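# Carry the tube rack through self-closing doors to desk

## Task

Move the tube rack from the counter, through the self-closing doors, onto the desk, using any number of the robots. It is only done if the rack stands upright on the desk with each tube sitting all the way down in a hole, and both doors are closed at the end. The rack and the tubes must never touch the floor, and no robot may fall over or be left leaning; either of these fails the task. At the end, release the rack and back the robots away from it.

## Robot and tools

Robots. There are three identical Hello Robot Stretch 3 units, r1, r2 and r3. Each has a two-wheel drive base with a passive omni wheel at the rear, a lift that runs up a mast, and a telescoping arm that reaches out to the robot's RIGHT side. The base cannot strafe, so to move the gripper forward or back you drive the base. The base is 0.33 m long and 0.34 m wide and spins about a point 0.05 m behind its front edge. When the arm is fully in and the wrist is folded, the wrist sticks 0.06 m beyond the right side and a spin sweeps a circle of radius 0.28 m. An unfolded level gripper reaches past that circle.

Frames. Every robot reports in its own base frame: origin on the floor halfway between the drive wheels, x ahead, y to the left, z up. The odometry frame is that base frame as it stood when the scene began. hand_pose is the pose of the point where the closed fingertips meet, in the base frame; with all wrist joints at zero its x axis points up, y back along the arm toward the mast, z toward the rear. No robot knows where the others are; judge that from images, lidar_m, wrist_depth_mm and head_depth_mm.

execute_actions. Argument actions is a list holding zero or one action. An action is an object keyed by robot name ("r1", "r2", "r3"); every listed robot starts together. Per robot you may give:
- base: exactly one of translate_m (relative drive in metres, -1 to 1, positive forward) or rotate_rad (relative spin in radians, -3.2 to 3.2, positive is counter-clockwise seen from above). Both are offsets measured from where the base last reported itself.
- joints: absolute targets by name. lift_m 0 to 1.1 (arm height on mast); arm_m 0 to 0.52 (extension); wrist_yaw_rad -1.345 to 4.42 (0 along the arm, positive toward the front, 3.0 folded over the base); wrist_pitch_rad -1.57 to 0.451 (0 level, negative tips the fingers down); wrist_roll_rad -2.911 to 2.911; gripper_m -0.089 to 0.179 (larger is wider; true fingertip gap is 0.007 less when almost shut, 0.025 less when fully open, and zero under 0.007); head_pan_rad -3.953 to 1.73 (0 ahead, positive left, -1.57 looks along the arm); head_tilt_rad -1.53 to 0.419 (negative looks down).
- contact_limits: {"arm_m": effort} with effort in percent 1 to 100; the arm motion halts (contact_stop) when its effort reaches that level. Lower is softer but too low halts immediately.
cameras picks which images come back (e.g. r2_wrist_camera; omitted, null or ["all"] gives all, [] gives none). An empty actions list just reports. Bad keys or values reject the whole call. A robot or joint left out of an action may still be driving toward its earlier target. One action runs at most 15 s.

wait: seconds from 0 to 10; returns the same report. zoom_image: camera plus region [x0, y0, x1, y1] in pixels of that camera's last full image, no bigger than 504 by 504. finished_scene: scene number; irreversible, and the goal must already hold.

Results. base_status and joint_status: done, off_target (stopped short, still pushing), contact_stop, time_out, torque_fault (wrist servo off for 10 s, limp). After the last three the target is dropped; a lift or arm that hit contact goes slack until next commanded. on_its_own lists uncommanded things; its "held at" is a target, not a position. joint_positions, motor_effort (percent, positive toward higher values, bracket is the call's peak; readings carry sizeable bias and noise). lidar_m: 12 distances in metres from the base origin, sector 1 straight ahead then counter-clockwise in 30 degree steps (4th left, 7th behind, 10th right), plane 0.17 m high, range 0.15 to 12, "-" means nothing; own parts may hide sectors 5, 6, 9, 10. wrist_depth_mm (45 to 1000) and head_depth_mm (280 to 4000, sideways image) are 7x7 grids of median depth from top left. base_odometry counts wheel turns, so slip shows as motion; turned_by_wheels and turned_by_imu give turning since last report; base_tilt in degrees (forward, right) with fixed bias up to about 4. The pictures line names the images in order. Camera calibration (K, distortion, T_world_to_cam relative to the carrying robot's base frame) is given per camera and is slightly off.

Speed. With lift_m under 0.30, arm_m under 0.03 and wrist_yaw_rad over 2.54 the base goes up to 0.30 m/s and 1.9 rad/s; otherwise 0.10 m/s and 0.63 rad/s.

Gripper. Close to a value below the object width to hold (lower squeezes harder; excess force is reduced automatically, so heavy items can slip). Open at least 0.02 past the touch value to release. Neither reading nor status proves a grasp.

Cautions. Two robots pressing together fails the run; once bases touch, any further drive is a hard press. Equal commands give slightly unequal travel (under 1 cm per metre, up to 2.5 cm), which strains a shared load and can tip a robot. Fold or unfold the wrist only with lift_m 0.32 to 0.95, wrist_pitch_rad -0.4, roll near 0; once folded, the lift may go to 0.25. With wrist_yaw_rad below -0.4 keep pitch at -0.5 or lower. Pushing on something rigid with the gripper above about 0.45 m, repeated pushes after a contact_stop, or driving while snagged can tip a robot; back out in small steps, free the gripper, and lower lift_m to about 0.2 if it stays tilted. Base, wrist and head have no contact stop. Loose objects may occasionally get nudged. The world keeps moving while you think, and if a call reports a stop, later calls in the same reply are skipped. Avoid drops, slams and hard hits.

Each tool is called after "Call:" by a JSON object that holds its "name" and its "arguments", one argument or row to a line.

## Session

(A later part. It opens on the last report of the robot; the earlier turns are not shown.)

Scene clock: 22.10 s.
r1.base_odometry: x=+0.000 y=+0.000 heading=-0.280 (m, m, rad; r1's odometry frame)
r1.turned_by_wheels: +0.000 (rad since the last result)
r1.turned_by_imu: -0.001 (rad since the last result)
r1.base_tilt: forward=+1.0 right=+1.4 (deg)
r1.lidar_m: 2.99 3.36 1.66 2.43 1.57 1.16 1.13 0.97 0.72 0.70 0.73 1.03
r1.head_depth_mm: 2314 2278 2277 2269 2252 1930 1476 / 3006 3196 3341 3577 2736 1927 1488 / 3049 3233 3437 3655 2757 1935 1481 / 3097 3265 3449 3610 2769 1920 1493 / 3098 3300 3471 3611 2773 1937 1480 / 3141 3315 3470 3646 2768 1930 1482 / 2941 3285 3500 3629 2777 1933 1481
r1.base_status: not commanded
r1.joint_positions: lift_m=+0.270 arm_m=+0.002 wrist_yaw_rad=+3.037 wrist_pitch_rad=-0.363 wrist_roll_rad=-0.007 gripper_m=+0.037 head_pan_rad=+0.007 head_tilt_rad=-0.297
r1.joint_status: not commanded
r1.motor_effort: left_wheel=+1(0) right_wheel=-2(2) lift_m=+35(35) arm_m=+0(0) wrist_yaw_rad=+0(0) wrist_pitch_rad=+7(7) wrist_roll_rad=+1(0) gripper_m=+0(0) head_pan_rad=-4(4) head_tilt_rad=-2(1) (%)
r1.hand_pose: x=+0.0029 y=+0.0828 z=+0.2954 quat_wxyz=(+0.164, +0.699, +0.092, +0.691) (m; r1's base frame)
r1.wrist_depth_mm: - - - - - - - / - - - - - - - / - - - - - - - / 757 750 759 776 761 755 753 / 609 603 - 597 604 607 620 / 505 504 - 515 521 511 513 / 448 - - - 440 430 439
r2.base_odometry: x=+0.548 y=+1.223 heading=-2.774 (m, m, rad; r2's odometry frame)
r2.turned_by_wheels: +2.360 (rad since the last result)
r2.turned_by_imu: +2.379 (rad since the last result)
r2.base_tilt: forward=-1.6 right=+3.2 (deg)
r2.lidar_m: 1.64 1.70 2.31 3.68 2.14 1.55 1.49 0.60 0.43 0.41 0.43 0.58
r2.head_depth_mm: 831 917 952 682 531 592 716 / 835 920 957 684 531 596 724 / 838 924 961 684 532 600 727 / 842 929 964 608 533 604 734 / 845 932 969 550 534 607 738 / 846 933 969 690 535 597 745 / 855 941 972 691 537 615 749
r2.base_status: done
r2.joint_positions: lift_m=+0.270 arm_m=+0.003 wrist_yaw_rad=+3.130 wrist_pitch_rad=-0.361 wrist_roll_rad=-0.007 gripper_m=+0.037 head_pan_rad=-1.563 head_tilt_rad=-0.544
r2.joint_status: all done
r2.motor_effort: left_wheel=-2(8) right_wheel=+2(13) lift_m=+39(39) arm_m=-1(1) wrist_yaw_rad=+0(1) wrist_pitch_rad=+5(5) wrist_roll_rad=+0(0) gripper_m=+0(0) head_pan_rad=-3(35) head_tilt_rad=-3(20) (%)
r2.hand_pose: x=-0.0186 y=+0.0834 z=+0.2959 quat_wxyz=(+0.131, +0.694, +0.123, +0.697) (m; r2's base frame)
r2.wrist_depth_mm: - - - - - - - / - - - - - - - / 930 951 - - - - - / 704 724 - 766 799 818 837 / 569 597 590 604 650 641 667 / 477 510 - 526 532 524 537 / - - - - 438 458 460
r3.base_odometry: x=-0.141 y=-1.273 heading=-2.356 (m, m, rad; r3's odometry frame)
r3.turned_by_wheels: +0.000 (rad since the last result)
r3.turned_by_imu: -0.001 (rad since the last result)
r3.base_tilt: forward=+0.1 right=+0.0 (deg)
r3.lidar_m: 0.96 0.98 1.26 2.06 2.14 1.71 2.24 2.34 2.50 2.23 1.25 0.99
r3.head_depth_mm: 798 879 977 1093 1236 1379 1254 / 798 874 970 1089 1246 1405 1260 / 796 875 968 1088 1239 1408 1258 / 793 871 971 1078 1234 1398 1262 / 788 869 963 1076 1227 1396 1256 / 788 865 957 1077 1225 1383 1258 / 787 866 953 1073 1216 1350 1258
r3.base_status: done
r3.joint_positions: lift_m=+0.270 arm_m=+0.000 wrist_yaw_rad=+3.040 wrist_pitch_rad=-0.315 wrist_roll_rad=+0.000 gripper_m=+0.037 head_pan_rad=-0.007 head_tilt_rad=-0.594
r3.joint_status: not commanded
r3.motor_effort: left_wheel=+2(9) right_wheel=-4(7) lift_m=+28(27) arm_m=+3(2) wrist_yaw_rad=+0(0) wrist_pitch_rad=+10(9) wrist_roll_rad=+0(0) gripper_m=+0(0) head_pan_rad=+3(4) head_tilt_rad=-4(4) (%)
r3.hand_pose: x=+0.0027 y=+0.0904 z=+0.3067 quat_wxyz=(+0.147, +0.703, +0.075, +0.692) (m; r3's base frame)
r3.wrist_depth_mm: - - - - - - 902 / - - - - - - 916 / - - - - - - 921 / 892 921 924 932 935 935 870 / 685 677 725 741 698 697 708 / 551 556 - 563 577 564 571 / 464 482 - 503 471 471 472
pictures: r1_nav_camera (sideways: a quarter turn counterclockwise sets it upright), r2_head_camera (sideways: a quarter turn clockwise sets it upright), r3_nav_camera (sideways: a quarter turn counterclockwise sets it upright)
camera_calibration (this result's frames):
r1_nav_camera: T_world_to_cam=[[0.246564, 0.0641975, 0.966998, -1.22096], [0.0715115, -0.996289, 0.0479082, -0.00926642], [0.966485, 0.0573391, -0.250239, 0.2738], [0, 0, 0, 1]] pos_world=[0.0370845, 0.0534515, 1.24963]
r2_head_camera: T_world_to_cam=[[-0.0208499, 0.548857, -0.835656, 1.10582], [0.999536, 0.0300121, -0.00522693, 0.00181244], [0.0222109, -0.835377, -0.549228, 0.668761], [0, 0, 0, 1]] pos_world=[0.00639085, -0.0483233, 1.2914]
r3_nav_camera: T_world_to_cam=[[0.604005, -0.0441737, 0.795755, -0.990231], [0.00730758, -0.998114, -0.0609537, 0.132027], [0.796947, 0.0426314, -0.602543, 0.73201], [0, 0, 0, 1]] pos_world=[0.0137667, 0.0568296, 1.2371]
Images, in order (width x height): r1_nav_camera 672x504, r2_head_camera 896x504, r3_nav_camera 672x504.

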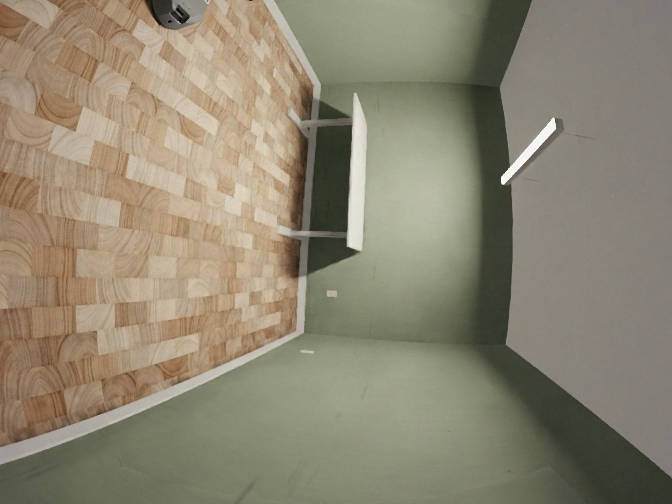

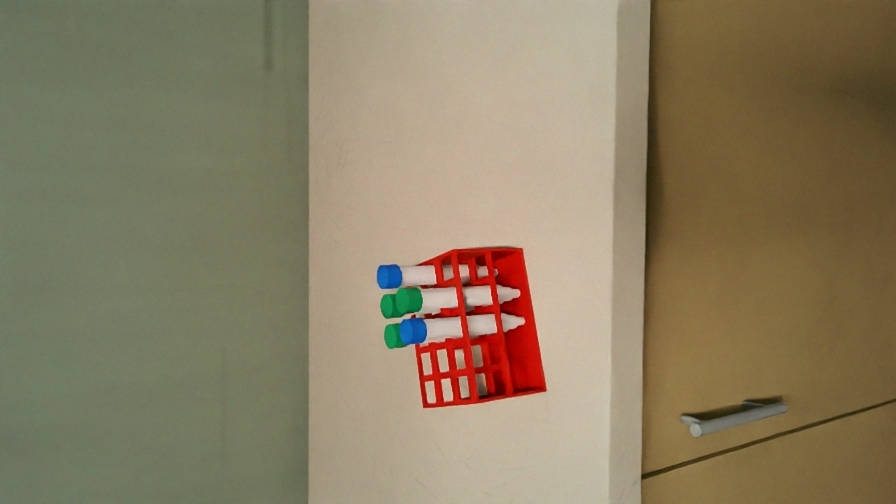

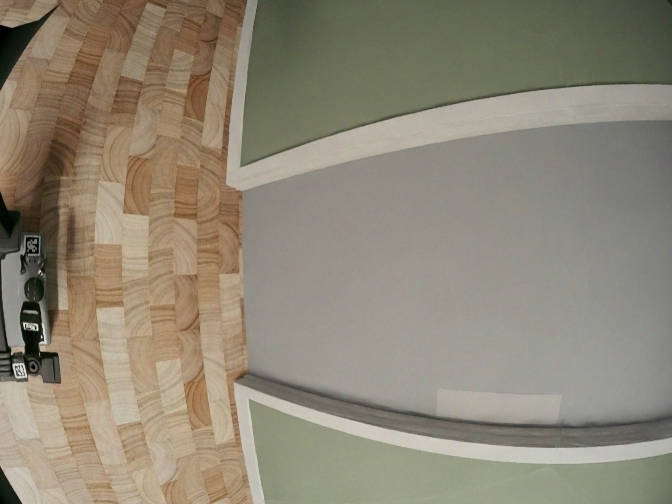

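Call:
{"name": "execute_actions", "arguments": {
  "actions": [
    {"r2":{"joints":{"lift_m":0.94,"wrist_pitch_rad":-0.4}},"r3":{"base":{"rotate_rad":-0.42}},"r1":{"base":{"translate_m":1.0}}}
  ],
  "cameras": []
}}

Call:
{"name": "execute_actions", "arguments": {
  "actions": [
    {"r2":{"joints":{"wrist_yaw_rad":1.5}},"r3":{"base":{"translate_m":0.65}},"r1":{"base":{"rotate_rad":1.57}}}
  ],
  "cameras": []
}}

Call:
{"name": "execute_actions", "arguments": {
  "actions": [
    {"r2":{"joints":{"wrist_yaw_rad":0.0,"wrist_pitch_rad":0,"gripper_m":0.179}},"r3":{"base":{"rotate_rad":0.42},"joints":{"head_tilt_rad":-1.0}},"r1":{"base":{"translate_m":1.0}}}
  ],
  "cameras": ["r2_head_camera","r2_wrist_camera","r3_nav_camera"]
}}

Scene clock: 31.33 s.
r1.base_odometry: x=+0.961 y=-0.276 heading=-0.280 (m, m, rad; r1's odometry frame)
r1.turned_by_wheels: +0.000 (rad since the last result)
r1.turned_by_imu: -0.006 (rad since the last result)
r1.base_tilt: forward=+1.0 right=+1.4 (deg)
r1.lidar_m: 2.20 2.69 2.49 1.49 2.51 2.20 2.12 1.01 0.75 0.73 0.76 1.05
r1.head_depth_mm: 2156 2317 2321 2309 2294 1913 1477 / 2225 2335 2465 2589 2698 1913 1488 / 2240 2369 2462 2592 2726 1922 1486 / 2223 2356 2489 2625 2726 1932 1485 / 2259 2365 2515 2471 2583 1935 1485 / 2259 2400 2491 2603 2735 1933 1484 / 2270 2388 2522 2618 2754 1931 1475
r1.base_status: done
r1.joint_positions: lift_m=+0.270 arm_m=+0.002 wrist_yaw_rad=+3.037 wrist_pitch_rad=-0.363 wrist_roll_rad=-0.007 gripper_m=+0.037 head_pan_rad=+0.007 head_tilt_rad=-0.297
r1.joint_status: not commanded
r1.motor_effort: left_wheel=+1(8) right_wheel=-2(5) lift_m=+35(35) arm_m=+0(0) wrist_yaw_rad=+0(0) wrist_pitch_rad=+7(7) wrist_roll_rad=+0(0) gripper_m=+1(0) head_pan_rad=-3(3) head_tilt_rad=-2(1) (%)
r1.hand_pose: x=+0.0029 y=+0.0828 z=+0.2954 quat_wxyz=(+0.164, +0.699, +0.092, +0.691) (m; r1's base frame)
r1.wrist_depth_mm: - - - - - - - / - - - - - - - / - - - - - - - / 750 755 765 742 766 746 757 / 602 603 - 609 604 610 604 / 507 510 - 525 522 511 508 / 448 - - - 438 440 437
r2.base_odometry: x=+0.548 y=+1.223 heading=-2.774 (m, m, rad; r2's odometry frame)
r2.turned_by_wheels: +0.000 (rad since the last result)
r2.turned_by_imu: -0.001 (rad since the last result)
r2.base_tilt: forward=-1.6 right=+3.2 (deg)
r2.lidar_m: 1.64 1.70 2.31 3.68 2.14 1.55 1.49 0.60 0.43 0.41 0.43 0.58
r2.head_depth_mm: 832 920 952 681 547 - - / 834 922 956 682 531 560 - / 836 922 961 684 532 570 - / 841 929 964 608 533 575 - / 845 929 966 550 534 576 - / 847 936 968 688 535 596 737 / 851 941 972 693 537 614 751
r2.base_status: not commanded
r2.joint_positions: lift_m=+0.940 arm_m=+0.003 wrist_yaw_rad=+3.130 wrist_pitch_rad=-0.414 wrist_roll_rad=-0.007 gripper_m=+0.037 head_pan_rad=-1.563 head_tilt_rad=-0.544
r2.joint_status: all done
r2.motor_effort: left_wheel=-3(3) right_wheel=+3(3) lift_m=+48(50) arm_m=-1(1) wrist_yaw_rad=+0(1) wrist_pitch_rad=+5(5) wrist_roll_rad=+0(0) gripper_m=+1(0) head_pan_rad=-3(3) head_tilt_rad=-3(3) (%)
r2.hand_pose: x=-0.0186 y=+0.0770 z=+0.9534 quat_wxyz=(+0.149, +0.690, +0.142, +0.694) (m; r2's base frame)
r2.wrist_depth_mm: - - - - - - - / - - - - - - - / - - - - - - - / - - - - - - - / - - - - - - - / - - - - - - - / - - - - - - -
r3.base_odometry: x=-0.141 y=-1.273 heading=-2.775 (m, m, rad; r3's odometry frame)
r3.turned_by_wheels: -0.420 (rad since the last result)
r3.turned_by_imu: -0.411 (rad since the last result)
r3.base_tilt: forward=+0.1 right=+0.0 (deg)
r3.lidar_m: 0.98 0.96 0.98 1.42 2.07 2.22 2.28 1.37 2.42 2.50 2.23 1.14
r3.head_depth_mm: 929 1039 1166 1338 1568 1493 1253 / 884 980 1097 1249 1450 1488 1252 / 833 921 1031 1162 1342 1449 1254 / 860 945 1045 1169 1322 1450 1252 / 847 921 1019 1131 1279 1409 1257 / 812 883 971 1069 1203 1375 1255 / 781 848 922 1019 1137 1283 1259
r3.base_status: done
r3.joint_positions: lift_m=+0.270 arm_m=+0.000 wrist_yaw_rad=+3.040 wrist_pitch_rad=-0.315 wrist_roll_rad=+0.000 gripper_m=+0.037 head_pan_rad=-0.007 head_tilt_rad=-0.594
r3.joint_status: not commanded
r3.motor_effort: left_wheel=+2(7) right_wheel=-4(12) lift_m=+28(28) arm_m=+3(3) wrist_yaw_rad=-1(0) wrist_pitch_rad=+9(10) wrist_roll_rad=+0(0) gripper_m=+0(0) head_pan_rad=+4(4) head_tilt_rad=-4(4) (%)
r3.hand_pose: x=+0.0027 y=+0.0904 z=+0.3067 quat_wxyz=(+0.147, +0.703, +0.075, +0.692) (m; r3's base frame)
r3.wrist_depth_mm: - - - - - 865 769 / - - - - - 916 783 / - - - - - 980 790 / 888 901 921 915 928 930 825 / 678 686 728 716 697 702 695 / 547 556 - 557 585 559 566 / 465 478 - 502 467 470 474
pictures: none
No camera images: the call's "cameras" was empty. Leave "cameras" out to get every camera's image.

Scene clock: 35.23 s.
r1.base_odometry: x=+0.961 y=-0.276 heading=+1.290 (m, m, rad; r1's odometry frame)
r1.turned_by_wheels: +1.570 (rad since the last result)
r1.turned_by_imu: +1.562 (rad since the last result)
r1.base_tilt: forward=+0.9 right=+1.4 (deg)
r1.lidar_m: 2.09 2.50 2.20 2.12 1.02 0.75 0.72 0.75 1.04 2.20 2.69 2.49
r1.head_depth_mm: 2035 2148 2271 2386 2485 1931 1478 / 2063 2165 2289 2408 2490 1928 1476 / 2097 2218 2356 2487 2157 1923 1482 / 2114 2225 2356 2468 2571 1931 1489 / 2113 2236 2378 2509 2592 1937 1486 / 2084 2196 2310 2445 2521 1935 1481 / 2076 2184 2303 2440 2555 1949 1480
r1.base_status: done
r1.joint_positions: lift_m=+0.270 arm_m=+0.002 wrist_yaw_rad=+3.037 wrist_pitch_rad=-0.363 wrist_roll_rad=-0.007 gripper_m=+0.037 head_pan_rad=+0.007 head_tilt_rad=-0.297
r1.joint_status: not commanded
r1.motor_effort: left_wheel=-3(8) right_wheel=+1(8) lift_m=+35(35) arm_m=+0(0) wrist_yaw_rad=+1(1) wrist_pitch_rad=+7(7) wrist_roll_rad=+1(1) gripper_m=+1(1) head_pan_rad=-3(3) head_tilt_rad=-2(2) (%)
r1.hand_pose: x=+0.0029 y=+0.0828 z=+0.2954 quat_wxyz=(+0.164, +0.699, +0.092, +0.691) (m; r1's base frame)
r1.wrist_depth_mm: - - - - - - - / - - - - - - - / 936 - - - - - - / 768 748 757 752 757 748 757 / 615 602 - 607 603 608 609 / 506 501 - 523 522 510 511 / 450 - - - 434 436 437
r2.base_odometry: x=+0.548 y=+1.223 heading=-2.774 (m, m, rad; r2's odometry frame)
r2.turned_by_wheels: +0.000 (rad since the last result)
r2.turned_by_imu: +0.000 (rad since the last result)
r2.base_tilt: forward=-1.6 right=+3.3 (deg)
r2.lidar_m: 1.64 1.70 2.30 3.70 2.14 1.55 1.49 0.60 0.43 0.41 0.43 0.58
r2.head_depth_mm: 833 916 953 683 547 - - / 834 920 957 683 531 - - / 838 924 959 684 533 586 - / 840 927 961 608 533 604 692 / 844 932 967 548 534 606 695 / 846 935 970 691 536 595 - / 850 939 970 691 537 601 -
r2.base_status: not commanded
r2.joint_positions: lift_m=+0.940 arm_m=+0.003 wrist_yaw_rad=+1.503 wrist_pitch_rad=-0.414 wrist_roll_rad=-0.007 gripper_m=+0.037 head_pan_rad=-1.563 head_tilt_rad=-0.544
r2.joint_status: all done
r2.motor_effort: left_wheel=-2(2) right_wheel=+3(2) lift_m=+48(48) arm_m=-1(1) wrist_yaw_rad=-4(5) wrist_pitch_rad=+4(4) wrist_roll_rad=+0(0) gripper_m=+0(1) head_pan_rad=-3(3) head_tilt_rad=-4(3) (%)
r2.hand_pose: x=+0.2030 y=-0.1633 z=+0.9534 quat_wxyz=(+0.607, +0.577, -0.404, +0.368) (m; r2's base frame)
r2.wrist_depth_mm: - - - - - - 972 / - - - - 657 557 593 / - - - - 711 407 397 / - - - - 706 396 299 / - - - - 640 408 263 / - - - - 592 403 283 / - - - - 786 404 284
r3.base_odometry: x=-0.747 y=-1.506 heading=-2.775 (m, m, rad; r3's odometry frame)
r3.turned_by_wheels: +0.000 (rad since the last result)
r3.turned_by_imu: +0.000 (rad since the last result)
r3.base_tilt: forward=+0.1 right=+0.0 (deg)
r3.lidar_m: 0.35 0.37 0.40 0.60 1.96 2.50 2.20 2.08 2.61 2.03 0.81 0.36
r3.head_depth_mm: - 290 324 380 459 561 713 / 285 294 320 357 406 480 607 / 299 327 359 397 445 500 591 / 312 342 380 425 483 561 666 / 299 327 360 401 452 521 614 / 289 311 343 379 428 486 564 / 284 300 328 361 403 455 523
r3.base_status: done
r3.joint_positions: lift_m=+0.270 arm_m=+0.000 wrist_yaw_rad=+3.040 wrist_pitch_rad=-0.315 wrist_roll_rad=+0.000 gripper_m=+0.037 head_pan_rad=-0.007 head_tilt_rad=-0.594
r3.joint_status: not commanded
r3.motor_effort: left_wheel=+2(9) right_wheel=-4(6) lift_m=+27(28) arm_m=+3(2) wrist_yaw_rad=-1(0) wrist_pitch_rad=+10(9) wrist_roll_rad=+0(0) gripper_m=+0(0) head_pan_rad=+3(4) head_tilt_rad=-4(4) (%)
r3.hand_pose: x=+0.0027 y=+0.0904 z=+0.3067 quat_wxyz=(+0.147, +0.703, +0.075, +0.692) (m; r3's base frame)
r3.wrist_depth_mm: - - 891 681 479 378 302 / - - 965 730 512 391 313 / - - - 786 529 400 324 / 882 924 918 809 563 418 333 / 692 687 729 712 570 434 346 / 560 555 - 554 564 453 357 / 463 479 - 494 467 455 370
pictures: none
No camera images: the call's "cameras" was empty. Leave "cameras" out to get every camera's image.

Scene clock: 40.17 s.
r1.base_odometry: x=+1.238 y=+0.685 heading=+1.290 (m, m, rad; r1's odometry frame)
r1.turned_by_wheels: +0.000 (rad since the last result)
r1.turned_by_imu: -0.005 (rad since the last result)
r1.base_tilt: forward=+0.9 right=+1.4 (deg)
r1.lidar_m: 1.04 1.49 2.02 2.12 2.20 1.78 1.71 1.78 2.25 2.31 2.00 1.46
r1.head_depth_mm: 1231 1267 1331 1390 1473 1546 1475 / 1268 1312 1384 1480 1551 1613 1263 / 1264 1316 1385 1461 1543 1132 1214 / 1271 1341 1406 1485 1578 1681 1485 / 1273 1336 1407 1497 1580 1689 1479 / 1272 1347 1417 1498 1582 1685 1486 / 1262 1312 1358 1426 1521 1605 1486
r1.base_status: done
r1.joint_positions: lift_m=+0.270 arm_m=+0.002 wrist_yaw_rad=+3.037 wrist_pitch_rad=-0.363 wrist_roll_rad=-0.007 gripper_m=+0.037 head_pan_rad=+0.007 head_tilt_rad=-0.298
r1.joint_status: not commanded
r1.motor_effort: left_wheel=-2(5) right_wheel=+1(6) lift_m=+35(35) arm_m=+0(1) wrist_yaw_rad=+1(0) wrist_pitch_rad=+7(7) wrist_roll_rad=+0(1) gripper_m=+0(0) head_pan_rad=-2(4) head_tilt_rad=-1(2) (%)
r1.hand_pose: x=+0.0029 y=+0.0828 z=+0.2954 quat_wxyz=(+0.164, +0.699, +0.092, +0.691) (m; r1's base frame)
r1.wrist_depth_mm: - - - - - - - / - - - - - - - / - - - - - - - / 741 746 758 750 750 765 749 / 598 604 - 605 613 611 609 / 510 505 - 524 528 507 513 / 453 - - - 436 437 434
r2.base_odometry: x=+0.548 y=+1.223 heading=-2.774 (m, m, rad; r2's odometry frame)
r2.turned_by_wheels: +0.000 (rad since the last result)
r2.turned_by_imu: +0.000 (rad since the last result)
r2.base_tilt: forward=-1.6 right=+3.2 (deg)
r2.lidar_m: 1.64 1.70 2.31 3.69 2.14 1.55 1.49 0.60 0.43 0.41 0.43 0.58
r2.head_depth_mm: 834 917 952 710 539 - - / 835 918 955 683 - - - / 837 926 958 685 - - - / 840 925 961 608 533 619 734 / 844 931 966 541 535 606 738 / 848 936 968 689 536 596 746 / 851 940 973 692 536 614 749
r2.base_status: not commanded
r2.joint_positions: lift_m=+0.940 arm_m=+0.003 wrist_yaw_rad=+0.003 wrist_pitch_rad=-0.023 wrist_roll_rad=-0.007 gripper_m=+0.179 head_pan_rad=-1.563 head_tilt_rad=-0.544
r2.joint_status: all done
r2.motor_effort: left_wheel=-3(3) right_wheel=+2(3) lift_m=+48(48) arm_m=-1(1) wrist_yaw_rad=-4(3) wrist_pitch_rad=+7(8) wrist_roll_rad=+0(0) gripper_m=+1(90) head_pan_rad=-3(3) head_tilt_rad=-3(3) (%)
r2.hand_pose: x=-0.0207 y=-0.4035 z=+1.0485 quat_wxyz=(+0.710, +0.010, -0.704, -0.007) (m; r2's base frame)
r2.wrist_depth_mm: 697 698 734 725 741 749 751 / 731 741 751 763 759 775 789 / 774 747 773 764 778 806 817 / 753 786 785 792 830 823 810 / 507 266 295 529 550 613 614 / - 268 317 380 389 380 412 / 261 277 286 290 298 301 305
r3.base_odometry: x=-0.747 y=-1.506 heading=-2.355 (m, m, rad; r3's odometry frame)
r3.turned_by_wheels: +0.420 (rad since the last result)
r3.turned_by_imu: +0.415 (rad since the last result)
r3.base_tilt: forward=+0.1 right=+0.0 (deg)
r3.lidar_m: 0.37 0.39 0.53 1.15 2.41 1.22 1.10 2.95 2.04 1.11 0.41 0.35
r3.head_depth_mm: 316 373 454 543 646 996 1111 / 316 372 453 580 759 1018 1108 / 316 372 452 577 797 1174 1103 / 314 370 451 573 789 1169 1102 / 314 369 448 571 785 1166 1100 / 313 368 447 567 778 1166 1105 / 311 367 444 564 774 1163 1100
r3.base_status: done
r3.joint_positions: lift_m=+0.270 arm_m=+0.000 wrist_yaw_rad=+3.040 wrist_pitch_rad=-0.315 wrist_roll_rad=+0.000 gripper_m=+0.037 head_pan_rad=-0.007 head_tilt_rad=-0.988
r3.joint_status: all done
r3.motor_effort: left_wheel=-2(6) right_wheel=+3(11) lift_m=+28(28) arm_m=+3(2) wrist_yaw_rad=+0(0) wrist_pitch_rad=+10(9) wrist_roll_rad=+0(0) gripper_m=+0(0) head_pan_rad=+4(3) head_tilt_rad=-8(38) (%)
r3.hand_pose: x=+0.0027 y=+0.0904 z=+0.3067 quat_wxyz=(+0.147, +0.703, +0.075, +0.692) (m; r3's base frame)
r3.wrist_depth_mm: - - - - 725 542 379 / - - - - 772 539 384 / - - - - 819 541 391 / 897 911 925 921 859 555 395 / 683 693 729 734 693 555 394 / 552 554 - 560 586 537 405 / 470 479 - 498 467 468 406
pictures: r2_head_camera (sideways: a quarter turn clockwise sets it upright), r2_wrist_camera, r3_nav_camera (sideways: a quarter turn counterclockwise sets it upright)
camera_calibration (this result's frames):
r2_head_camera: T_world_to_cam=[[-0.0208498, 0.548857, -0.835656, 1.10582], [0.999536, 0.0300118, -0.00522693, 0.00181244], [0.0222107, -0.835377, -0.549228, 0.668761], [0, 0, 0, 1]] pos_world=[0.00639084, -0.0483233, 1.2914]
r2_wrist_camera: T_world_to_cam=[[-0.998061, 0.0279275, 0.0556247, -0.0742922], [-0.0484307, 0.212901, -0.975873, 1.13539], [-0.0390962, -0.976675, -0.211136, -0.00918646], [0, 0, 0, 1]] pos_world=[-0.0195197, -0.248622, 1.11019]
r3_nav_camera: T_world_to_cam=[[0.863132, -0.0457731, 0.502899, -0.610208], [-0.0169469, -0.997948, -0.0617455, 0.133174], [0.504693, 0.044772, -0.862137, 1.07138], [0, 0, 0, 1]] pos_world=[-0.0117685, 0.0570024, 1.23877]
Images, in order (width x height): r2_head_camera 896x504, r2_wrist_camera 644x364, r3_nav_camera 672x504.

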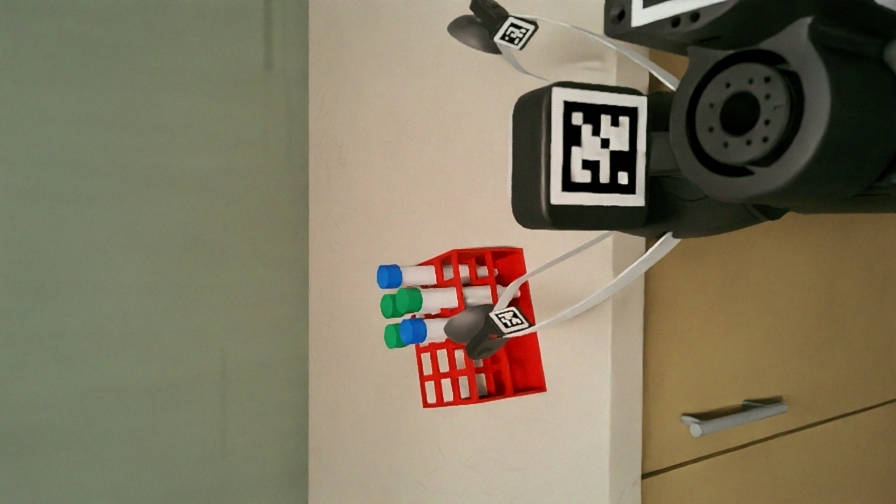

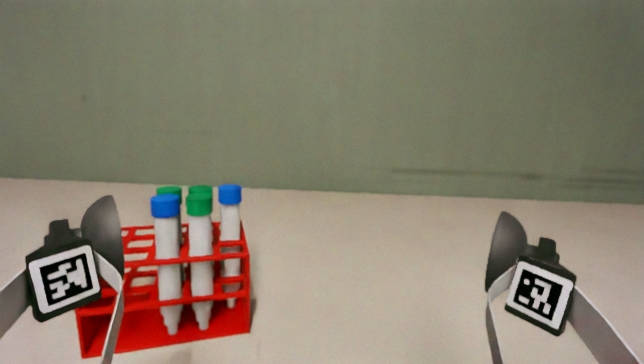

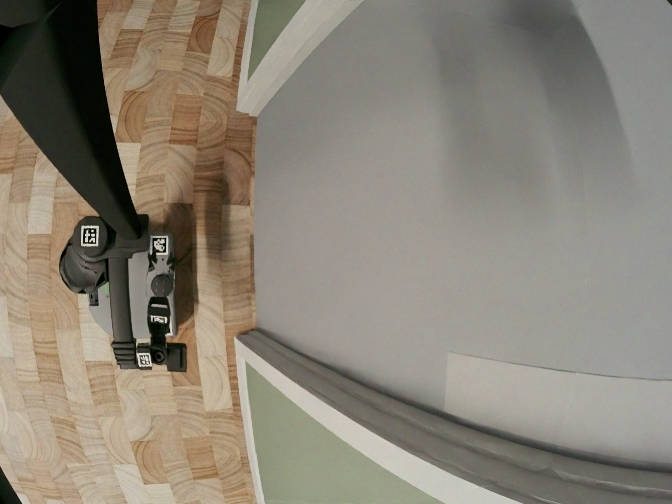

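Call:
{"name": "execute_actions", "arguments": {
  "actions": [
    {"r2":{"base":{"rotate_rad":0.19}},"r3":{"base":{"rotate_rad":0.65}}}
  ],
  "cameras": []
}}

Call:
{"name": "execute_actions", "arguments": {
  "actions": [
    {"r2":{"joints":{"lift_m":0.83}},"r3":{"base":{"translate_m":0.24}}}
  ],
  "cameras": []
}}

Call:
{"name": "execute_actions", "arguments": {
  "actions": [
    {"r3":{"base":{"rotate_rad":-0.62}}}
  ],
  "cameras": ["r2_head_camera","r2_wrist_camera","r3_nav_camera"]
}}

Scene clock: 43.33 s.
r1.base_odometry: x=+1.238 y=+0.685 heading=+1.290 (m, m, rad; r1's odometry frame)
r1.turned_by_wheels: +0.000 (rad since the last result)
r1.turned_by_imu: -0.001 (rad since the last result)
r1.base_tilt: forward=+1.0 right=+1.3 (deg)
r1.lidar_m: 0.98 1.49 2.01 2.12 2.20 1.78 1.72 1.78 2.26 2.31 2.00 1.46
r1.head_depth_mm: 1222 1266 1331 1391 1478 1557 1343 / 1261 1309 1364 1476 1550 1315 1184 / 1266 1313 1392 1461 1546 1629 1205 / 1264 1336 1401 1480 1579 1683 1481 / 1274 1340 1416 1494 1578 1676 1485 / 1274 1342 1420 1507 1592 1680 1489 / 1262 1309 1364 1424 1513 1601 1474
r1.base_status: not commanded
r1.joint_positions: lift_m=+0.270 arm_m=+0.002 wrist_yaw_rad=+3.037 wrist_pitch_rad=-0.363 wrist_roll_rad=-0.007 gripper_m=+0.037 head_pan_rad=+0.007 head_tilt_rad=-0.298
r1.joint_status: not commanded
r1.motor_effort: left_wheel=-3(2) right_wheel=+1(1) lift_m=+35(35) arm_m=+0(1) wrist_yaw_rad=+0(1) wrist_pitch_rad=+7(7) wrist_roll_rad=+0(1) gripper_m=+0(0) head_pan_rad=-3(3) head_tilt_rad=-1(1) (%)
r1.hand_pose: x=+0.0029 y=+0.0828 z=+0.2954 quat_wxyz=(+0.164, +0.699, +0.092, +0.691) (m; r1's base frame)
r1.wrist_depth_mm: - - - - - - - / - - - - - - - / - - - - - - - / 750 747 756 767 748 751 755 / 600 608 - 610 604 612 605 / 509 504 - 520 523 512 513 / 447 - - - 435 438 441
r2.base_odometry: x=+0.548 y=+1.223 heading=-2.584 (m, m, rad; r2's odometry frame)
r2.turned_by_wheels: +0.190 (rad since the last result)
r2.turned_by_imu: +0.192 (rad since the last result)
r2.base_tilt: forward=-1.7 right=+3.3 (deg)
r2.lidar_m: 1.64 1.82 2.90 3.51 1.81 1.50 0.98 0.51 0.41 0.41 0.46 0.73
r2.head_depth_mm: 812 888 941 711 530 - - / 828 907 954 683 - - - / 845 931 961 558 - - - / 863 955 961 606 532 637 761 / 882 976 967 720 552 645 801 / 904 1002 967 689 572 680 844 / 928 1029 969 691 574 712 894
r2.base_status: done
r2.joint_positions: lift_m=+0.940 arm_m=+0.003 wrist_yaw_rad=+0.002 wrist_pitch_rad=-0.023 wrist_roll_rad=-0.007 gripper_m=+0.179 head_pan_rad=-1.563 head_tilt_rad=-0.544
r2.joint_status: not commanded
r2.motor_effort: left_wheel=-3(7) right_wheel=+3(7) lift_m=+48(48) arm_m=-1(1) wrist_yaw_rad=-2(3) wrist_pitch_rad=+7(7) wrist_roll_rad=+0(0) gripper_m=+0(0) head_pan_rad=-3(3) head_tilt_rad=-3(4) (%)
r2.hand_pose: x=-0.0210 y=-0.4035 z=+1.0486 quat_wxyz=(+0.710, +0.009, -0.704, -0.008) (m; r2's base frame)
r2.wrist_depth_mm: 855 784 796 758 718 684 664 / 896 861 820 765 744 713 674 / 928 882 845 796 757 721 699 / 734 798 843 835 785 753 729 / 507 494 473 276 547 612 608 / - 354 330 294 382 382 413 / 273 279 280 288 294 300 308
r3.base_odometry: x=-0.747 y=-1.506 heading=-1.705 (m, m, rad; r3's odometry frame)
r3.turned_by_wheels: +0.650 (rad since the last result)
r3.turned_by_imu: +0.642 (rad since the last result)
r3.base_tilt: forward=+0.1 right=+0.0 (deg)
r3.lidar_m: 0.40 0.61 2.25 2.51 1.10 2.84 2.63 2.03 0.78 0.35 0.35 0.37
r3.head_depth_mm: 324 370 429 512 634 834 1056 / 345 396 467 565 718 987 1105 / 368 428 511 632 830 1175 1104 / 395 464 563 715 975 1204 1106 / 426 507 627 824 1191 1216 1108 / 462 559 711 969 1307 1215 1100 / 505 624 815 1109 1326 1210 1100
r3.base_status: done
r3.joint_positions: lift_m=+0.270 arm_m=+0.000 wrist_yaw_rad=+3.040 wrist_pitch_rad=-0.315 wrist_roll_rad=+0.000 gripper_m=+0.037 head_pan_rad=-0.007 head_tilt_rad=-0.988
r3.joint_status: not commanded
r3.motor_effort: left_wheel=-2(7) right_wheel=+3(10) lift_m=+26(28) arm_m=+3(3) wrist_yaw_rad=-1(0) wrist_pitch_rad=+10(10) wrist_roll_rad=+1(0) gripper_m=+0(0) head_pan_rad=+3(3) head_tilt_rad=-7(7) (%)
r3.hand_pose: x=+0.0027 y=+0.0904 z=+0.3067 quat_wxyz=(+0.147, +0.703, +0.075, +0.692) (m; r3's base frame)
r3.wrist_depth_mm: - - - - - - - / - - - - - - - / 907 - - - - - 996 / 888 907 902 944 939 933 820 / 683 694 730 737 696 705 673 / 557 552 - 563 586 569 567 / 470 482 - 502 471 465 475
pictures: none
No camera images: the call's "cameras" was empty. Leave "cameras" out to get every camera's image.

Scene clock: 45.90 s.
r1.base_odometry: x=+1.238 y=+0.685 heading=+1.290 (m, m, rad; r1's odometry frame)
r1.turned_by_wheels: +0.000 (rad since the last result)
r1.turned_by_imu: -0.001 (rad since the last result)
r1.base_tilt: forward=+1.0 right=+1.3 (deg)
r1.lidar_m: 1.15 1.49 2.01 2.12 2.20 1.78 1.71 1.78 2.25 2.31 2.01 1.46
r1.head_depth_mm: 1226 1269 1326 1396 1473 1567 1487 / 1262 1318 1396 1478 1550 1656 1398 / 1272 1331 1404 1482 1571 1346 1319 / 1272 1317 1192 1453 1547 1332 1359 / 1275 1351 1409 1485 1583 1682 1478 / 1274 1343 1416 1496 1588 1675 1470 / 1262 1312 1363 1432 1513 1600 1483
r1.base_status: not commanded
r1.joint_positions: lift_m=+0.270 arm_m=+0.002 wrist_yaw_rad=+3.037 wrist_pitch_rad=-0.363 wrist_roll_rad=-0.007 gripper_m=+0.037 head_pan_rad=+0.007 head_tilt_rad=-0.298
r1.joint_status: not commanded
r1.motor_effort: left_wheel=-2(3) right_wheel=+1(1) lift_m=+35(35) arm_m=+0(0) wrist_yaw_rad=+0(0) wrist_pitch_rad=+8(7) wrist_roll_rad=+0(0) gripper_m=+0(0) head_pan_rad=-3(3) head_tilt_rad=-2(1) (%)
r1.hand_pose: x=+0.0029 y=+0.0828 z=+0.2954 quat_wxyz=(+0.164, +0.699, +0.092, +0.691) (m; r1's base frame)
r1.wrist_depth_mm: - - - - - - - / - - - - - - - / - - - - - - - / 754 745 752 761 748 753 736 / 613 600 - 604 609 614 609 / 509 506 - 523 521 499 502 / 446 - - - 435 436 441
r2.base_odometry: x=+0.548 y=+1.223 heading=-2.584 (m, m, rad; r2's odometry frame)
r2.turned_by_wheels: +0.000 (rad since the last result)
r2.turned_by_imu: +0.000 (rad since the last result)
r2.base_tilt: forward=-1.7 right=+3.2 (deg)
r2.lidar_m: 1.64 1.82 2.91 3.50 1.82 1.50 0.98 0.51 0.41 0.41 0.46 0.73
r2.head_depth_mm: 811 890 942 681 547 559 627 / 829 909 955 684 531 567 662 / 845 931 961 557 533 564 - / 864 954 961 606 534 618 772 / 882 980 964 687 569 644 800 / 904 1001 969 689 572 680 844 / 927 1028 972 693 574 711 893
r2.base_status: not commanded
r2.joint_positions: lift_m=+0.830 arm_m=+0.003 wrist_yaw_rad=+0.002 wrist_pitch_rad=-0.022 wrist_roll_rad=-0.007 gripper_m=+0.179 head_pan_rad=-1.563 head_tilt_rad=-0.544
r2.joint_status: all done
r2.motor_effort: left_wheel=-3(3) right_wheel=+3(3) lift_m=+38(41) arm_m=-1(1) wrist_yaw_rad=-1(2) wrist_pitch_rad=+7(7) wrist_roll_rad=+0(0) gripper_m=+0(0) head_pan_rad=-3(3) head_tilt_rad=-3(3) (%)
r2.hand_pose: x=-0.0210 y=-0.4036 z=+0.9392 quat_wxyz=(+0.710, +0.009, -0.704, -0.007) (m; r2's base frame)
r2.wrist_depth_mm: 850 808 777 762 702 687 646 / 868 826 800 271 735 700 679 / 800 844 732 275 772 719 682 / 340 357 293 274 423 461 500 / 228 221 231 237 247 276 270 / - 185 177 172 174 172 184 / 235 221 207 175 167 159 154
r3.base_odometry: x=-0.780 y=-1.744 heading=-1.706 (m, m, rad; r3's odometry frame)
r3.turned_by_wheels: +0.000 (rad since the last result)
r3.turned_by_imu: +0.000 (rad since the last result)
r3.base_tilt: forward=+0.1 right=+0.1 (deg)
r3.lidar_m: 0.20 0.30 0.77 2.36 1.38 1.27 2.86 2.21 0.37 0.23 0.18 0.18
r3.head_depth_mm: - - - - 294 360 528 / - - - - 315 426 682 / - - - 296 358 521 963 / - - - 314 422 671 1090 / - - 294 355 514 938 1101 / - - 312 418 661 1182 1103 / - 292 352 509 921 1211 1102
r3.base_status: done
r3.joint_positions: lift_m=+0.270 arm_m=+0.000 wrist_yaw_rad=+3.040 wrist_pitch_rad=-0.315 wrist_roll_rad=+0.000 gripper_m=+0.037 head_pan_rad=-0.007 head_tilt_rad=-0.989
r3.joint_status: not commanded
r3.motor_effort: left_wheel=-1(7) right_wheel=+3(11) lift_m=+27(27) arm_m=+3(2) wrist_yaw_rad=+0(0) wrist_pitch_rad=+10(10) wrist_roll_rad=+0(1) gripper_m=+0(0) head_pan_rad=+3(3) head_tilt_rad=-7(7) (%)
r3.hand_pose: x=+0.0027 y=+0.0904 z=+0.3067 quat_wxyz=(+0.147, +0.703, +0.075, +0.692) (m; r3's base frame)
r3.wrist_depth_mm: - - - - - - 440 / - - - - - - 454 / - - - - - - 473 / 913 898 913 904 917 834 495 / 682 700 720 735 699 638 459 / 549 556 - 556 583 562 415 / 465 481 - 503 468 470 382
pictures: none
No camera images: the call's "cameras" was empty. Leave "cameras" out to get every camera's image.

Scene clock: 47.40 s.
r1.base_odometry: x=+1.238 y=+0.685 heading=+1.290 (m, m, rad; r1's odometry frame)
r1.turned_by_wheels: +0.000 (rad since the last result)
r1.turned_by_imu: +0.000 (rad since the last result)
r1.base_tilt: forward=+1.0 right=+1.3 (deg)
r1.lidar_m: 1.22 1.49 2.01 2.12 2.21 1.78 1.72 1.78 2.25 2.31 2.01 1.46
r1.head_depth_mm: 1227 1267 1329 1394 1478 1565 1477 / 1263 1322 1403 1476 1560 1651 1481 / 1266 1323 1401 1483 1564 1503 1311 / 1269 1319 1392 1466 1553 1285 1342 / 1272 1343 1417 1486 1585 1692 1486 / 1278 1345 1417 1497 1586 1673 1478 / 1258 1312 1354 1426 1520 1604 1487
r1.base_status: not commanded
r1.joint_positions: lift_m=+0.270 arm_m=+0.002 wrist_yaw_rad=+3.037 wrist_pitch_rad=-0.363 wrist_roll_rad=-0.007 gripper_m=+0.037 head_pan_rad=+0.007 head_tilt_rad=-0.298
r1.joint_status: not commanded
r1.motor_effort: left_wheel=-3(2) right_wheel=+1(1) lift_m=+35(35) arm_m=-1(1) wrist_yaw_rad=+0(1) wrist_pitch_rad=+7(7) wrist_roll_rad=+0(1) gripper_m=+1(1) head_pan_rad=-3(3) head_tilt_rad=-1(1) (%)
r1.hand_pose: x=+0.0029 y=+0.0828 z=+0.2954 quat_wxyz=(+0.164, +0.699, +0.092, +0.691) (m; r1's base frame)
r1.wrist_depth_mm: - - - - - - - / - - - - - - - / - - - - - - - / 757 754 752 756 763 756 759 / 615 602 - 603 601 609 612 / 507 505 - 526 525 504 508 / 452 - - - 434 440 436
r2.base_odometry: x=+0.548 y=+1.223 heading=-2.584 (m, m, rad; r2's odometry frame)
r2.turned_by_wheels: +0.000 (rad since the last result)
r2.turned_by_imu: +0.000 (rad since the last result)
r2.base_tilt: forward=-1.6 right=+3.2 (deg)
r2.lidar_m: 1.64 1.81 2.89 3.49 1.82 1.50 0.99 0.51 0.42 0.41 0.46 0.73
r2.head_depth_mm: 810 889 941 682 547 558 628 / 830 911 955 683 531 568 662 / 847 929 956 557 532 565 - / 864 952 964 606 534 617 772 / 886 978 965 688 570 645 800 / 905 1003 970 690 572 678 845 / 926 1028 971 691 574 713 893
r2.base_status: not commanded
r2.joint_positions: lift_m=+0.830 arm_m=+0.003 wrist_yaw_rad=+0.002 wrist_pitch_rad=-0.022 wrist_roll_rad=-0.007 gripper_m=+0.179 head_pan_rad=-1.563 head_tilt_rad=-0.544
r2.joint_status: not commanded
r2.motor_effort: left_wheel=-3(3) right_wheel=+3(2) lift_m=+38(38) arm_m=-1(1) wrist_yaw_rad=-2(2) wrist_pitch_rad=+7(7) wrist_roll_rad=+0(0) gripper_m=+0(0) head_pan_rad=-3(3) head_tilt_rad=-4(4) (%)
r2.hand_pose: x=-0.0210 y=-0.4036 z=+0.9392 quat_wxyz=(+0.710, +0.009, -0.704, -0.007) (m; r2's base frame)
r2.wrist_depth_mm: 838 818 764 740 703 688 658 / 878 842 801 271 753 704 682 / 777 836 731 277 750 724 675 / 339 356 294 271 428 463 495 / 230 219 228 236 247 276 269 / - 185 178 172 173 173 185 / 235 222 208 175 166 159 154
r3.base_odometry: x=-0.780 y=-1.744 heading=-2.325 (m, m, rad; r3's odometry frame)
r3.turned_by_wheels: -0.620 (rad since the last result)
r3.turned_by_imu: -0.611 (rad since the last result)
r3.base_tilt: forward=+0.1 right=+0.1 (deg)
r3.lidar_m: 0.18 0.19 0.27 0.57 2.28 3.10 1.28 3.17 2.22 0.37 0.25 0.19
r3.head_depth_mm: - - - - 329 532 1004 / - - - - 329 531 1077 / - - - - 329 530 1073 / - - - - 329 530 1078 / - - - - 328 531 1074 / - - - - 329 529 1075 / - - - - 329 529 1069
r3.base_status: done
r3.joint_positions: lift_m=+0.270 arm_m=+0.000 wrist_yaw_rad=+3.040 wrist_pitch_rad=-0.315 wrist_roll_rad=+0.000 gripper_m=+0.037 head_pan_rad=-0.007 head_tilt_rad=-0.989
r3.joint_status: not commanded
r3.motor_effort: left_wheel=+2(5) right_wheel=-3(11) lift_m=+27(28) arm_m=+2(3) wrist_yaw_rad=+0(0) wrist_pitch_rad=+9(10) wrist_roll_rad=+0(1) gripper_m=+0(0) head_pan_rad=+4(3) head_tilt_rad=-7(7) (%)
r3.hand_pose: x=+0.0027 y=+0.0904 z=+0.3067 quat_wxyz=(+0.147, +0.703, +0.075, +0.692) (m; r3's base frame)
r3.wrist_depth_mm: - - - 898 476 274 196 / - - - 954 473 279 197 / - - - 989 486 281 198 / 913 907 909 810 490 284 200 / 691 693 721 716 499 288 201 / 554 552 - 557 421 289 204 / 458 482 - 497 452 294 205
pictures: r2_head_camera (sideways: a quarter turn clockwise sets it upright), r2_wrist_camera, r3_nav_camera (sideways: a quarter turn counterclockwise sets it upright)
camera_calibration (this result's frames):
r2_head_camera: T_world_to_cam=[[-0.0208295, 0.548858, -0.835656, 1.10582], [0.999537, 0.0299749, -0.00522693, 0.00181243], [0.0221799, -0.835378, -0.549228, 0.668761], [0, 0, 0, 1]] pos_world=[0.00638905, -0.0483234, 1.2914]
r2_wrist_camera: T_world_to_cam=[[-0.998028, 0.029189, 0.0555778, -0.0679575], [-0.0481776, 0.211464, -0.976198, 1.02844], [-0.0402469, -0.97695, -0.209641, -0.0338624], [0, 0, 0, 1]] pos_world=[-0.0196385, -0.248576, 1.00064]
r3_nav_camera: T_world_to_cam=[[0.863644, -0.0457064, 0.502026, -0.609075], [-0.0169283, -0.997949, -0.0617351, 0.133161], [0.503818, 0.0448187, -0.862646, 1.07204], [0, 0, 0, 1]] pos_world=[-0.0118369, 0.0570014, 1.23879]
Images, in order (width x height): r2_head_camera 896x504, r2_wrist_camera 644x364, r3_nav_camera 672x504.

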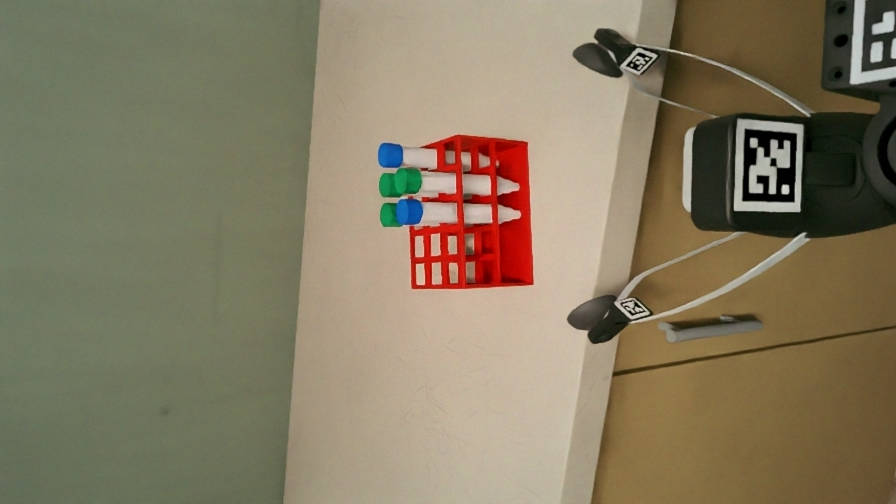

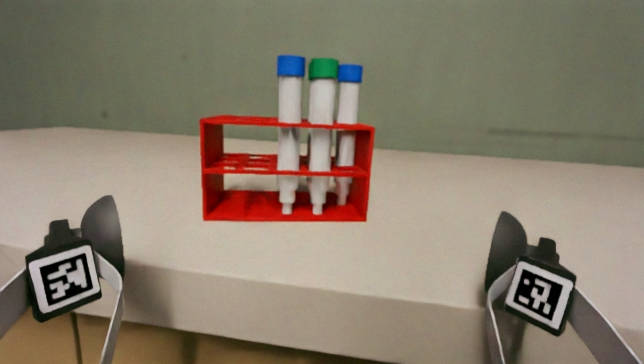

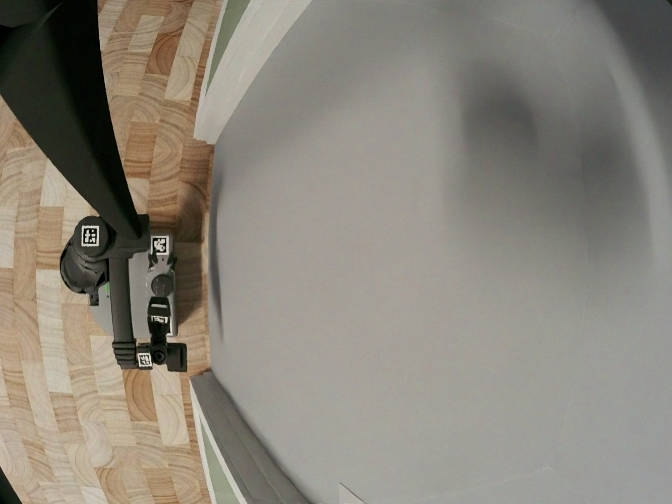

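Call:
{"name": "execute_actions", "arguments": {
  "actions": [
    {"r2":{"base":{"translate_m":0.018},"joints":{"lift_m":0.875}},"r3":{"base":{"translate_m":0.5},"joints":{"lift_m":0.31}}}
  ],
  "cameras": []
}}

Call:
{"name": "execute_actions", "arguments": {
  "actions": [
    {"r2":{"joints":{"arm_m":0.11}}}
  ],
  "cameras": ["r2_head_camera","r2_wrist_camera","r3_nav_camera"]
}}

Scene clock: 53.73 s.
r1.base_odometry: x=+1.238 y=+0.685 heading=+1.290 (m, m, rad; r1's odometry frame)
r1.turned_by_wheels: +0.000 (rad since the last result)
r1.turned_by_imu: -0.001 (rad since the last result)
r1.base_tilt: forward=+1.0 right=+1.4 (deg)
r1.lidar_m: 1.36 1.49 2.02 2.12 2.20 1.78 1.72 1.78 2.26 2.31 2.01 1.46
r1.head_depth_mm: 1225 1268 1331 1391 1467 1569 1484 / 1259 1324 1402 1473 1557 1645 1482 / 1264 1331 1409 1487 1555 1618 1408 / 1268 1323 1372 1468 1551 1551 1416 / 1275 1345 1413 1493 1588 1692 1486 / 1276 1339 1410 1500 1590 1674 1480 / 1254 1311 1363 1437 1509 1607 1483
r1.base_status: not commanded
r1.joint_positions: lift_m=+0.270 arm_m=+0.002 wrist_yaw_rad=+3.037 wrist_pitch_rad=-0.363 wrist_roll_rad=-0.007 gripper_m=+0.037 head_pan_rad=+0.007 head_tilt_rad=-0.298
r1.joint_status: not commanded
r1.motor_effort: left_wheel=-3(2) right_wheel=+1(1) lift_m=+35(35) arm_m=+0(0) wrist_yaw_rad=+0(0) wrist_pitch_rad=+7(7) wrist_roll_rad=+1(0) gripper_m=+0(0) head_pan_rad=-4(3) head_tilt_rad=-2(0) (%)
r1.hand_pose: x=+0.0029 y=+0.0828 z=+0.2954 quat_wxyz=(+0.164, +0.699, +0.092, +0.691) (m; r1's base frame)
r1.wrist_depth_mm: - - - - - - - / - - - - - - - / - - - - - - - / 745 744 756 752 762 749 762 / 609 605 - 612 609 607 613 / 509 512 - 526 521 511 505 / 453 - - - 438 434 437
r2.base_odometry: x=+0.532 y=+1.213 heading=-2.584 (m, m, rad; r2's odometry frame)
r2.turned_by_wheels: +0.000 (rad since the last result)
r2.turned_by_imu: -0.001 (rad since the last result)
r2.base_tilt: forward=-1.6 right=+3.2 (deg)
r2.lidar_m: 1.62 1.80 2.87 3.52 1.84 1.52 0.99 0.51 0.42 0.42 0.46 0.73
r2.head_depth_mm: 813 890 945 681 522 553 - / 832 912 955 631 532 569 - / 846 934 959 555 541 - - / 865 957 961 606 551 623 779 / 886 984 966 687 562 647 812 / 906 1004 970 690 572 686 853 / 928 1033 972 690 593 717 901
r2.base_status: done
r2.joint_positions: lift_m=+0.875 arm_m=+0.003 wrist_yaw_rad=+0.002 wrist_pitch_rad=-0.021 wrist_roll_rad=-0.007 gripper_m=+0.179 head_pan_rad=-1.563 head_tilt_rad=-0.544
r2.joint_status: all done
r2.motor_effort: left_wheel=-3(6) right_wheel=+3(9) lift_m=+48(51) arm_m=-1(1) wrist_yaw_rad=-3(2) wrist_pitch_rad=+7(7) wrist_roll_rad=+0(0) gripper_m=+1(0) head_pan_rad=-2(3) head_tilt_rad=-4(2) (%)
r2.hand_pose: x=-0.0210 y=-0.4036 z=+0.9840 quat_wxyz=(+0.710, +0.008, -0.704, -0.007) (m; r2's base frame)
r2.wrist_depth_mm: 848 812 780 742 717 690 644 / 878 878 802 788 734 695 686 / 914 892 845 293 768 702 698 / 501 537 499 268 645 708 704 / 344 330 339 296 345 415 402 / - 240 245 251 260 256 277 / 208 199 194 197 200 203 207
r3.base_odometry: x=-1.122 y=-2.108 heading=-2.325 (m, m, rad; r3's odometry frame)
r3.turned_by_wheels: +0.001 (rad since the last result)
r3.turned_by_imu: -0.053 (rad since the last result)
r3.base_tilt: forward=+0.0 right=+0.1 (deg)
r3.lidar_m: - - 0.15 0.20 2.24 3.02 1.40 3.25 2.27 0.23 0.15 -
r3.head_depth_mm: - - - - - - 937 / - - - - - - - / - - - - - - 719 / - - - - - - - / - - - - - - - / - - - - - - - / - - - - - - 708
r3.base_status: translate_m off_target (by the wheels' count: +0.4999 of +0.5000)
r3.joint_positions: lift_m=+0.310 arm_m=+0.000 wrist_yaw_rad=+3.041 wrist_pitch_rad=-0.316 wrist_roll_rad=+0.000 gripper_m=+0.037 head_pan_rad=-0.005 head_tilt_rad=-1.024
r3.joint_status: all done
r3.on_its_own: left_wheel is at rest, and its effort (+22) is outside its rest range (-18 to +18)
r3.motor_effort: left_wheel=+22(49) right_wheel=+11(67) lift_m=+33(39) arm_m=+2(2) wrist_yaw_rad=-2(13) wrist_pitch_rad=+10(11) wrist_roll_rad=+0(0) gripper_m=+0(1) head_pan_rad=+2(10) head_tilt_rad=+14(15) (%)
r3.hand_pose: x=+0.0025 y=+0.0902 z=+0.3462 quat_wxyz=(+0.147, +0.703, +0.076, +0.692) (m; r3's base frame)
r3.wrist_depth_mm: - - - 358 141 88 64 / - - - 384 145 89 64 / - - - 407 148 91 65 / 977 - 952 439 152 92 66 / 754 757 804 489 154 94 67 / 613 600 - 527 134 95 67 / 500 506 - 505 183 96 68
pictures: none
No camera images: the call's "cameras" was empty. Leave "cameras" out to get every camera's image.

Scene clock: 55.77 s.
r1.base_odometry: x=+1.238 y=+0.685 heading=+1.290 (m, m, rad; r1's odometry frame)
r1.turned_by_wheels: +0.000 (rad since the last result)
r1.turned_by_imu: +0.000 (rad since the last result)
r1.base_tilt: forward=+0.9 right=+1.4 (deg)
r1.lidar_m: 1.36 1.49 2.02 2.12 2.21 1.79 1.72 1.78 2.26 2.31 2.00 1.46
r1.head_depth_mm: 1226 1269 1338 1389 1472 1572 1475 / 1255 1332 1395 1478 1554 1655 1487 / 1263 1337 1395 1484 1559 1629 1419 / 1269 1321 1378 1466 1536 1554 1416 / 1270 1338 1416 1490 1582 1689 1481 / 1270 1343 1412 1497 1593 1680 1479 / 1258 1315 1363 1434 1513 1605 1474
r1.base_status: not commanded
r1.joint_positions: lift_m=+0.270 arm_m=+0.002 wrist_yaw_rad=+3.037 wrist_pitch_rad=-0.363 wrist_roll_rad=-0.007 gripper_m=+0.037 head_pan_rad=+0.007 head_tilt_rad=-0.298
r1.joint_status: not commanded
r1.motor_effort: left_wheel=-3(3) right_wheel=+1(1) lift_m=+35(35) arm_m=+0(0) wrist_yaw_rad=+0(0) wrist_pitch_rad=+7(7) wrist_roll_rad=+0(1) gripper_m=+0(1) head_pan_rad=-3(3) head_tilt_rad=-1(1) (%)
r1.hand_pose: x=+0.0029 y=+0.0828 z=+0.2954 quat_wxyz=(+0.164, +0.699, +0.092, +0.691) (m; r1's base frame)
r1.wrist_depth_mm: - - - - - - - / - - - - - - - / - - - - - - - / 754 744 764 758 770 744 759 / 600 601 - 611 602 606 618 / 510 509 - 523 522 506 509 / 452 - - - 433 441 439
r2.base_odometry: x=+0.532 y=+1.213 heading=-2.584 (m, m, rad; r2's odometry frame)
r2.turned_by_wheels: +0.000 (rad since the last result)
r2.turned_by_imu: +0.000 (rad since the last result)
r2.base_tilt: forward=-1.6 right=+3.3 (deg)
r2.lidar_m: 1.62 1.80 2.87 3.53 1.84 1.51 0.99 0.51 0.42 0.42 0.46 0.73
r2.head_depth_mm: 813 891 943 682 - - 693 / 830 916 955 655 - - 717 / 849 936 958 542 - - 738 / 867 960 962 607 542 629 765 / 886 979 968 716 552 644 814 / 907 1002 968 690 572 686 851 / 927 1032 970 691 593 716 901
r2.base_status: not commanded
r2.joint_positions: lift_m=+0.875 arm_m=+0.110 wrist_yaw_rad=+0.002 wrist_pitch_rad=-0.021 wrist_roll_rad=-0.007 gripper_m=+0.179 head_pan_rad=-1.563 head_tilt_rad=-0.544
r2.joint_status: all done
r2.motor_effort: left_wheel=-3(3) right_wheel=+2(3) lift_m=+48(48) arm_m=+3(4) wrist_yaw_rad=-2(2) wrist_pitch_rad=+7(7) wrist_roll_rad=+0(0) gripper_m=+0(1) head_pan_rad=-3(2) head_tilt_rad=-3(3) (%)
r2.hand_pose: x=-0.0211 y=-0.5104 z=+0.9840 quat_wxyz=(+0.710, +0.008, -0.704, -0.007) (m; r2's base frame)
r2.wrist_depth_mm: 743 690 657 638 608 603 562 / 746 725 694 656 637 621 582 / 768 768 738 177 653 630 607 / 498 528 563 150 503 627 619 / 349 329 177 154 184 416 399 / - 215 200 160 184 257 275 / 185 187 181 175 187 202 208
r3.base_odometry: x=-1.122 y=-2.108 heading=-2.325 (m, m, rad; r3's odometry frame)
r3.turned_by_wheels: +0.000 (rad since the last result)
r3.turned_by_imu: +0.001 (rad since the last result)
r3.base_tilt: forward=+0.0 right=+0.0 (deg)
r3.lidar_m: - - 0.15 0.20 2.24 3.01 1.40 3.26 2.27 0.23 0.15 -
r3.head_depth_mm: - - - - - - 936 / - - - - - - - / - - - - - - 719 / - - - - - - - / - - - - - - - / - - - - - - - / - - - - - - 710
r3.base_status: not commanded
r3.joint_positions: lift_m=+0.310 arm_m=+0.000 wrist_yaw_rad=+3.041 wrist_pitch_rad=-0.316 wrist_roll_rad=+0.000 gripper_m=+0.037 head_pan_rad=-0.005 head_tilt_rad=-1.024
r3.joint_status: not commanded
r3.on_its_own: left_wheel is at rest, and its effort (+22) is outside its rest range (-18 to +18)
r3.motor_effort: left_wheel=+22(23) right_wheel=+12(11) lift_m=+33(34) arm_m=+2(2) wrist_yaw_rad=-1(1) wrist_pitch_rad=+10(10) wrist_roll_rad=+0(0) gripper_m=+1(0) head_pan_rad=+4(3) head_tilt_rad=+14(14) (%)
r3.hand_pose: x=+0.0025 y=+0.0902 z=+0.3462 quat_wxyz=(+0.147, +0.703, +0.076, +0.692) (m; r3's base frame)
r3.wrist_depth_mm: - - - 358 141 88 64 / - - - 384 144 89 65 / - - - 404 148 91 65 / 997 987 937 436 152 92 66 / 748 750 792 482 154 93 67 / 613 612 - 527 133 95 67 / 506 505 - 510 182 96 68
pictures: r2_head_camera (sideways: a quarter turn clockwise sets it upright), r2_wrist_camera, r3_nav_camera (sideways: a quarter turn counterclockwise sets it upright)
camera_calibration (this result's frames):
r2_head_camera: T_world_to_cam=[[-0.020813, 0.548858, -0.835656, 1.10582], [0.999538, 0.0299449, -0.00522693, 0.00181242], [0.0221548, -0.835379, -0.549228, 0.668761], [0, 0, 0, 1]] pos_world=[0.0063876, -0.0483234, 1.2914]
r2_wrist_camera: T_world_to_cam=[[-0.998025, 0.0292998, 0.0555694, -0.0672888], [-0.0481568, 0.211202, -0.976255, 1.09465], [-0.0403405, -0.977003, -0.209374, -0.129082], [0, 0, 0, 1]] pos_world=[-0.0196482, -0.355334, 1.04537]
r3_nav_camera: T_world_to_cam=[[0.880756, -0.0447544, 0.471451, -0.569351], [-0.0178781, -0.997957, -0.0613357, 0.132644], [0.473233, 0.0455932, -0.879757, 1.09447], [0, 0, 0, 1]] pos_world=[-0.0141062, 0.0569916, 1.23942]
Images, in order (width x height): r2_head_camera 896x504, r2_wrist_camera 644x364, r3_nav_camera 672x504.

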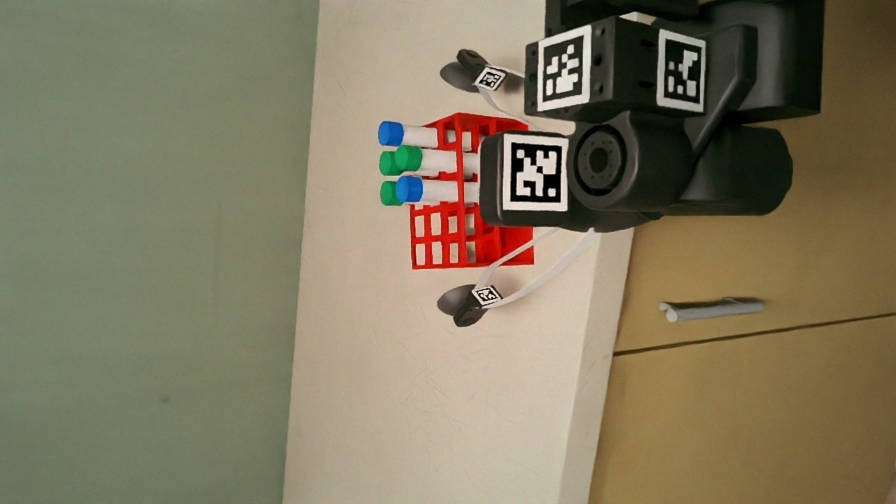

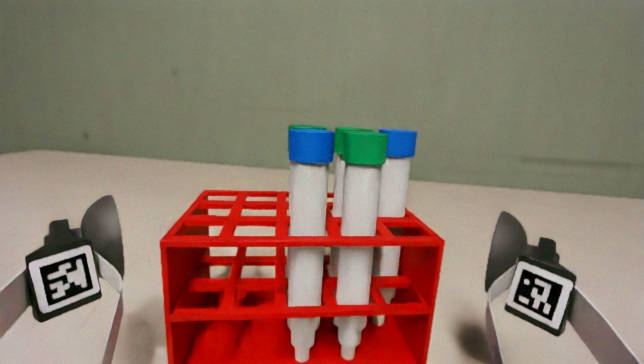

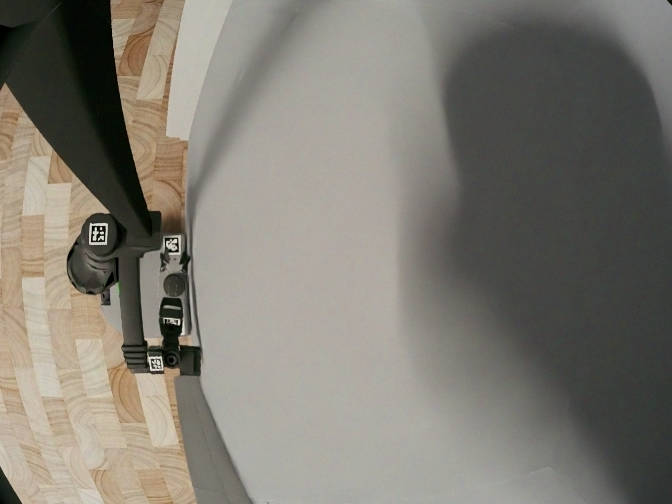

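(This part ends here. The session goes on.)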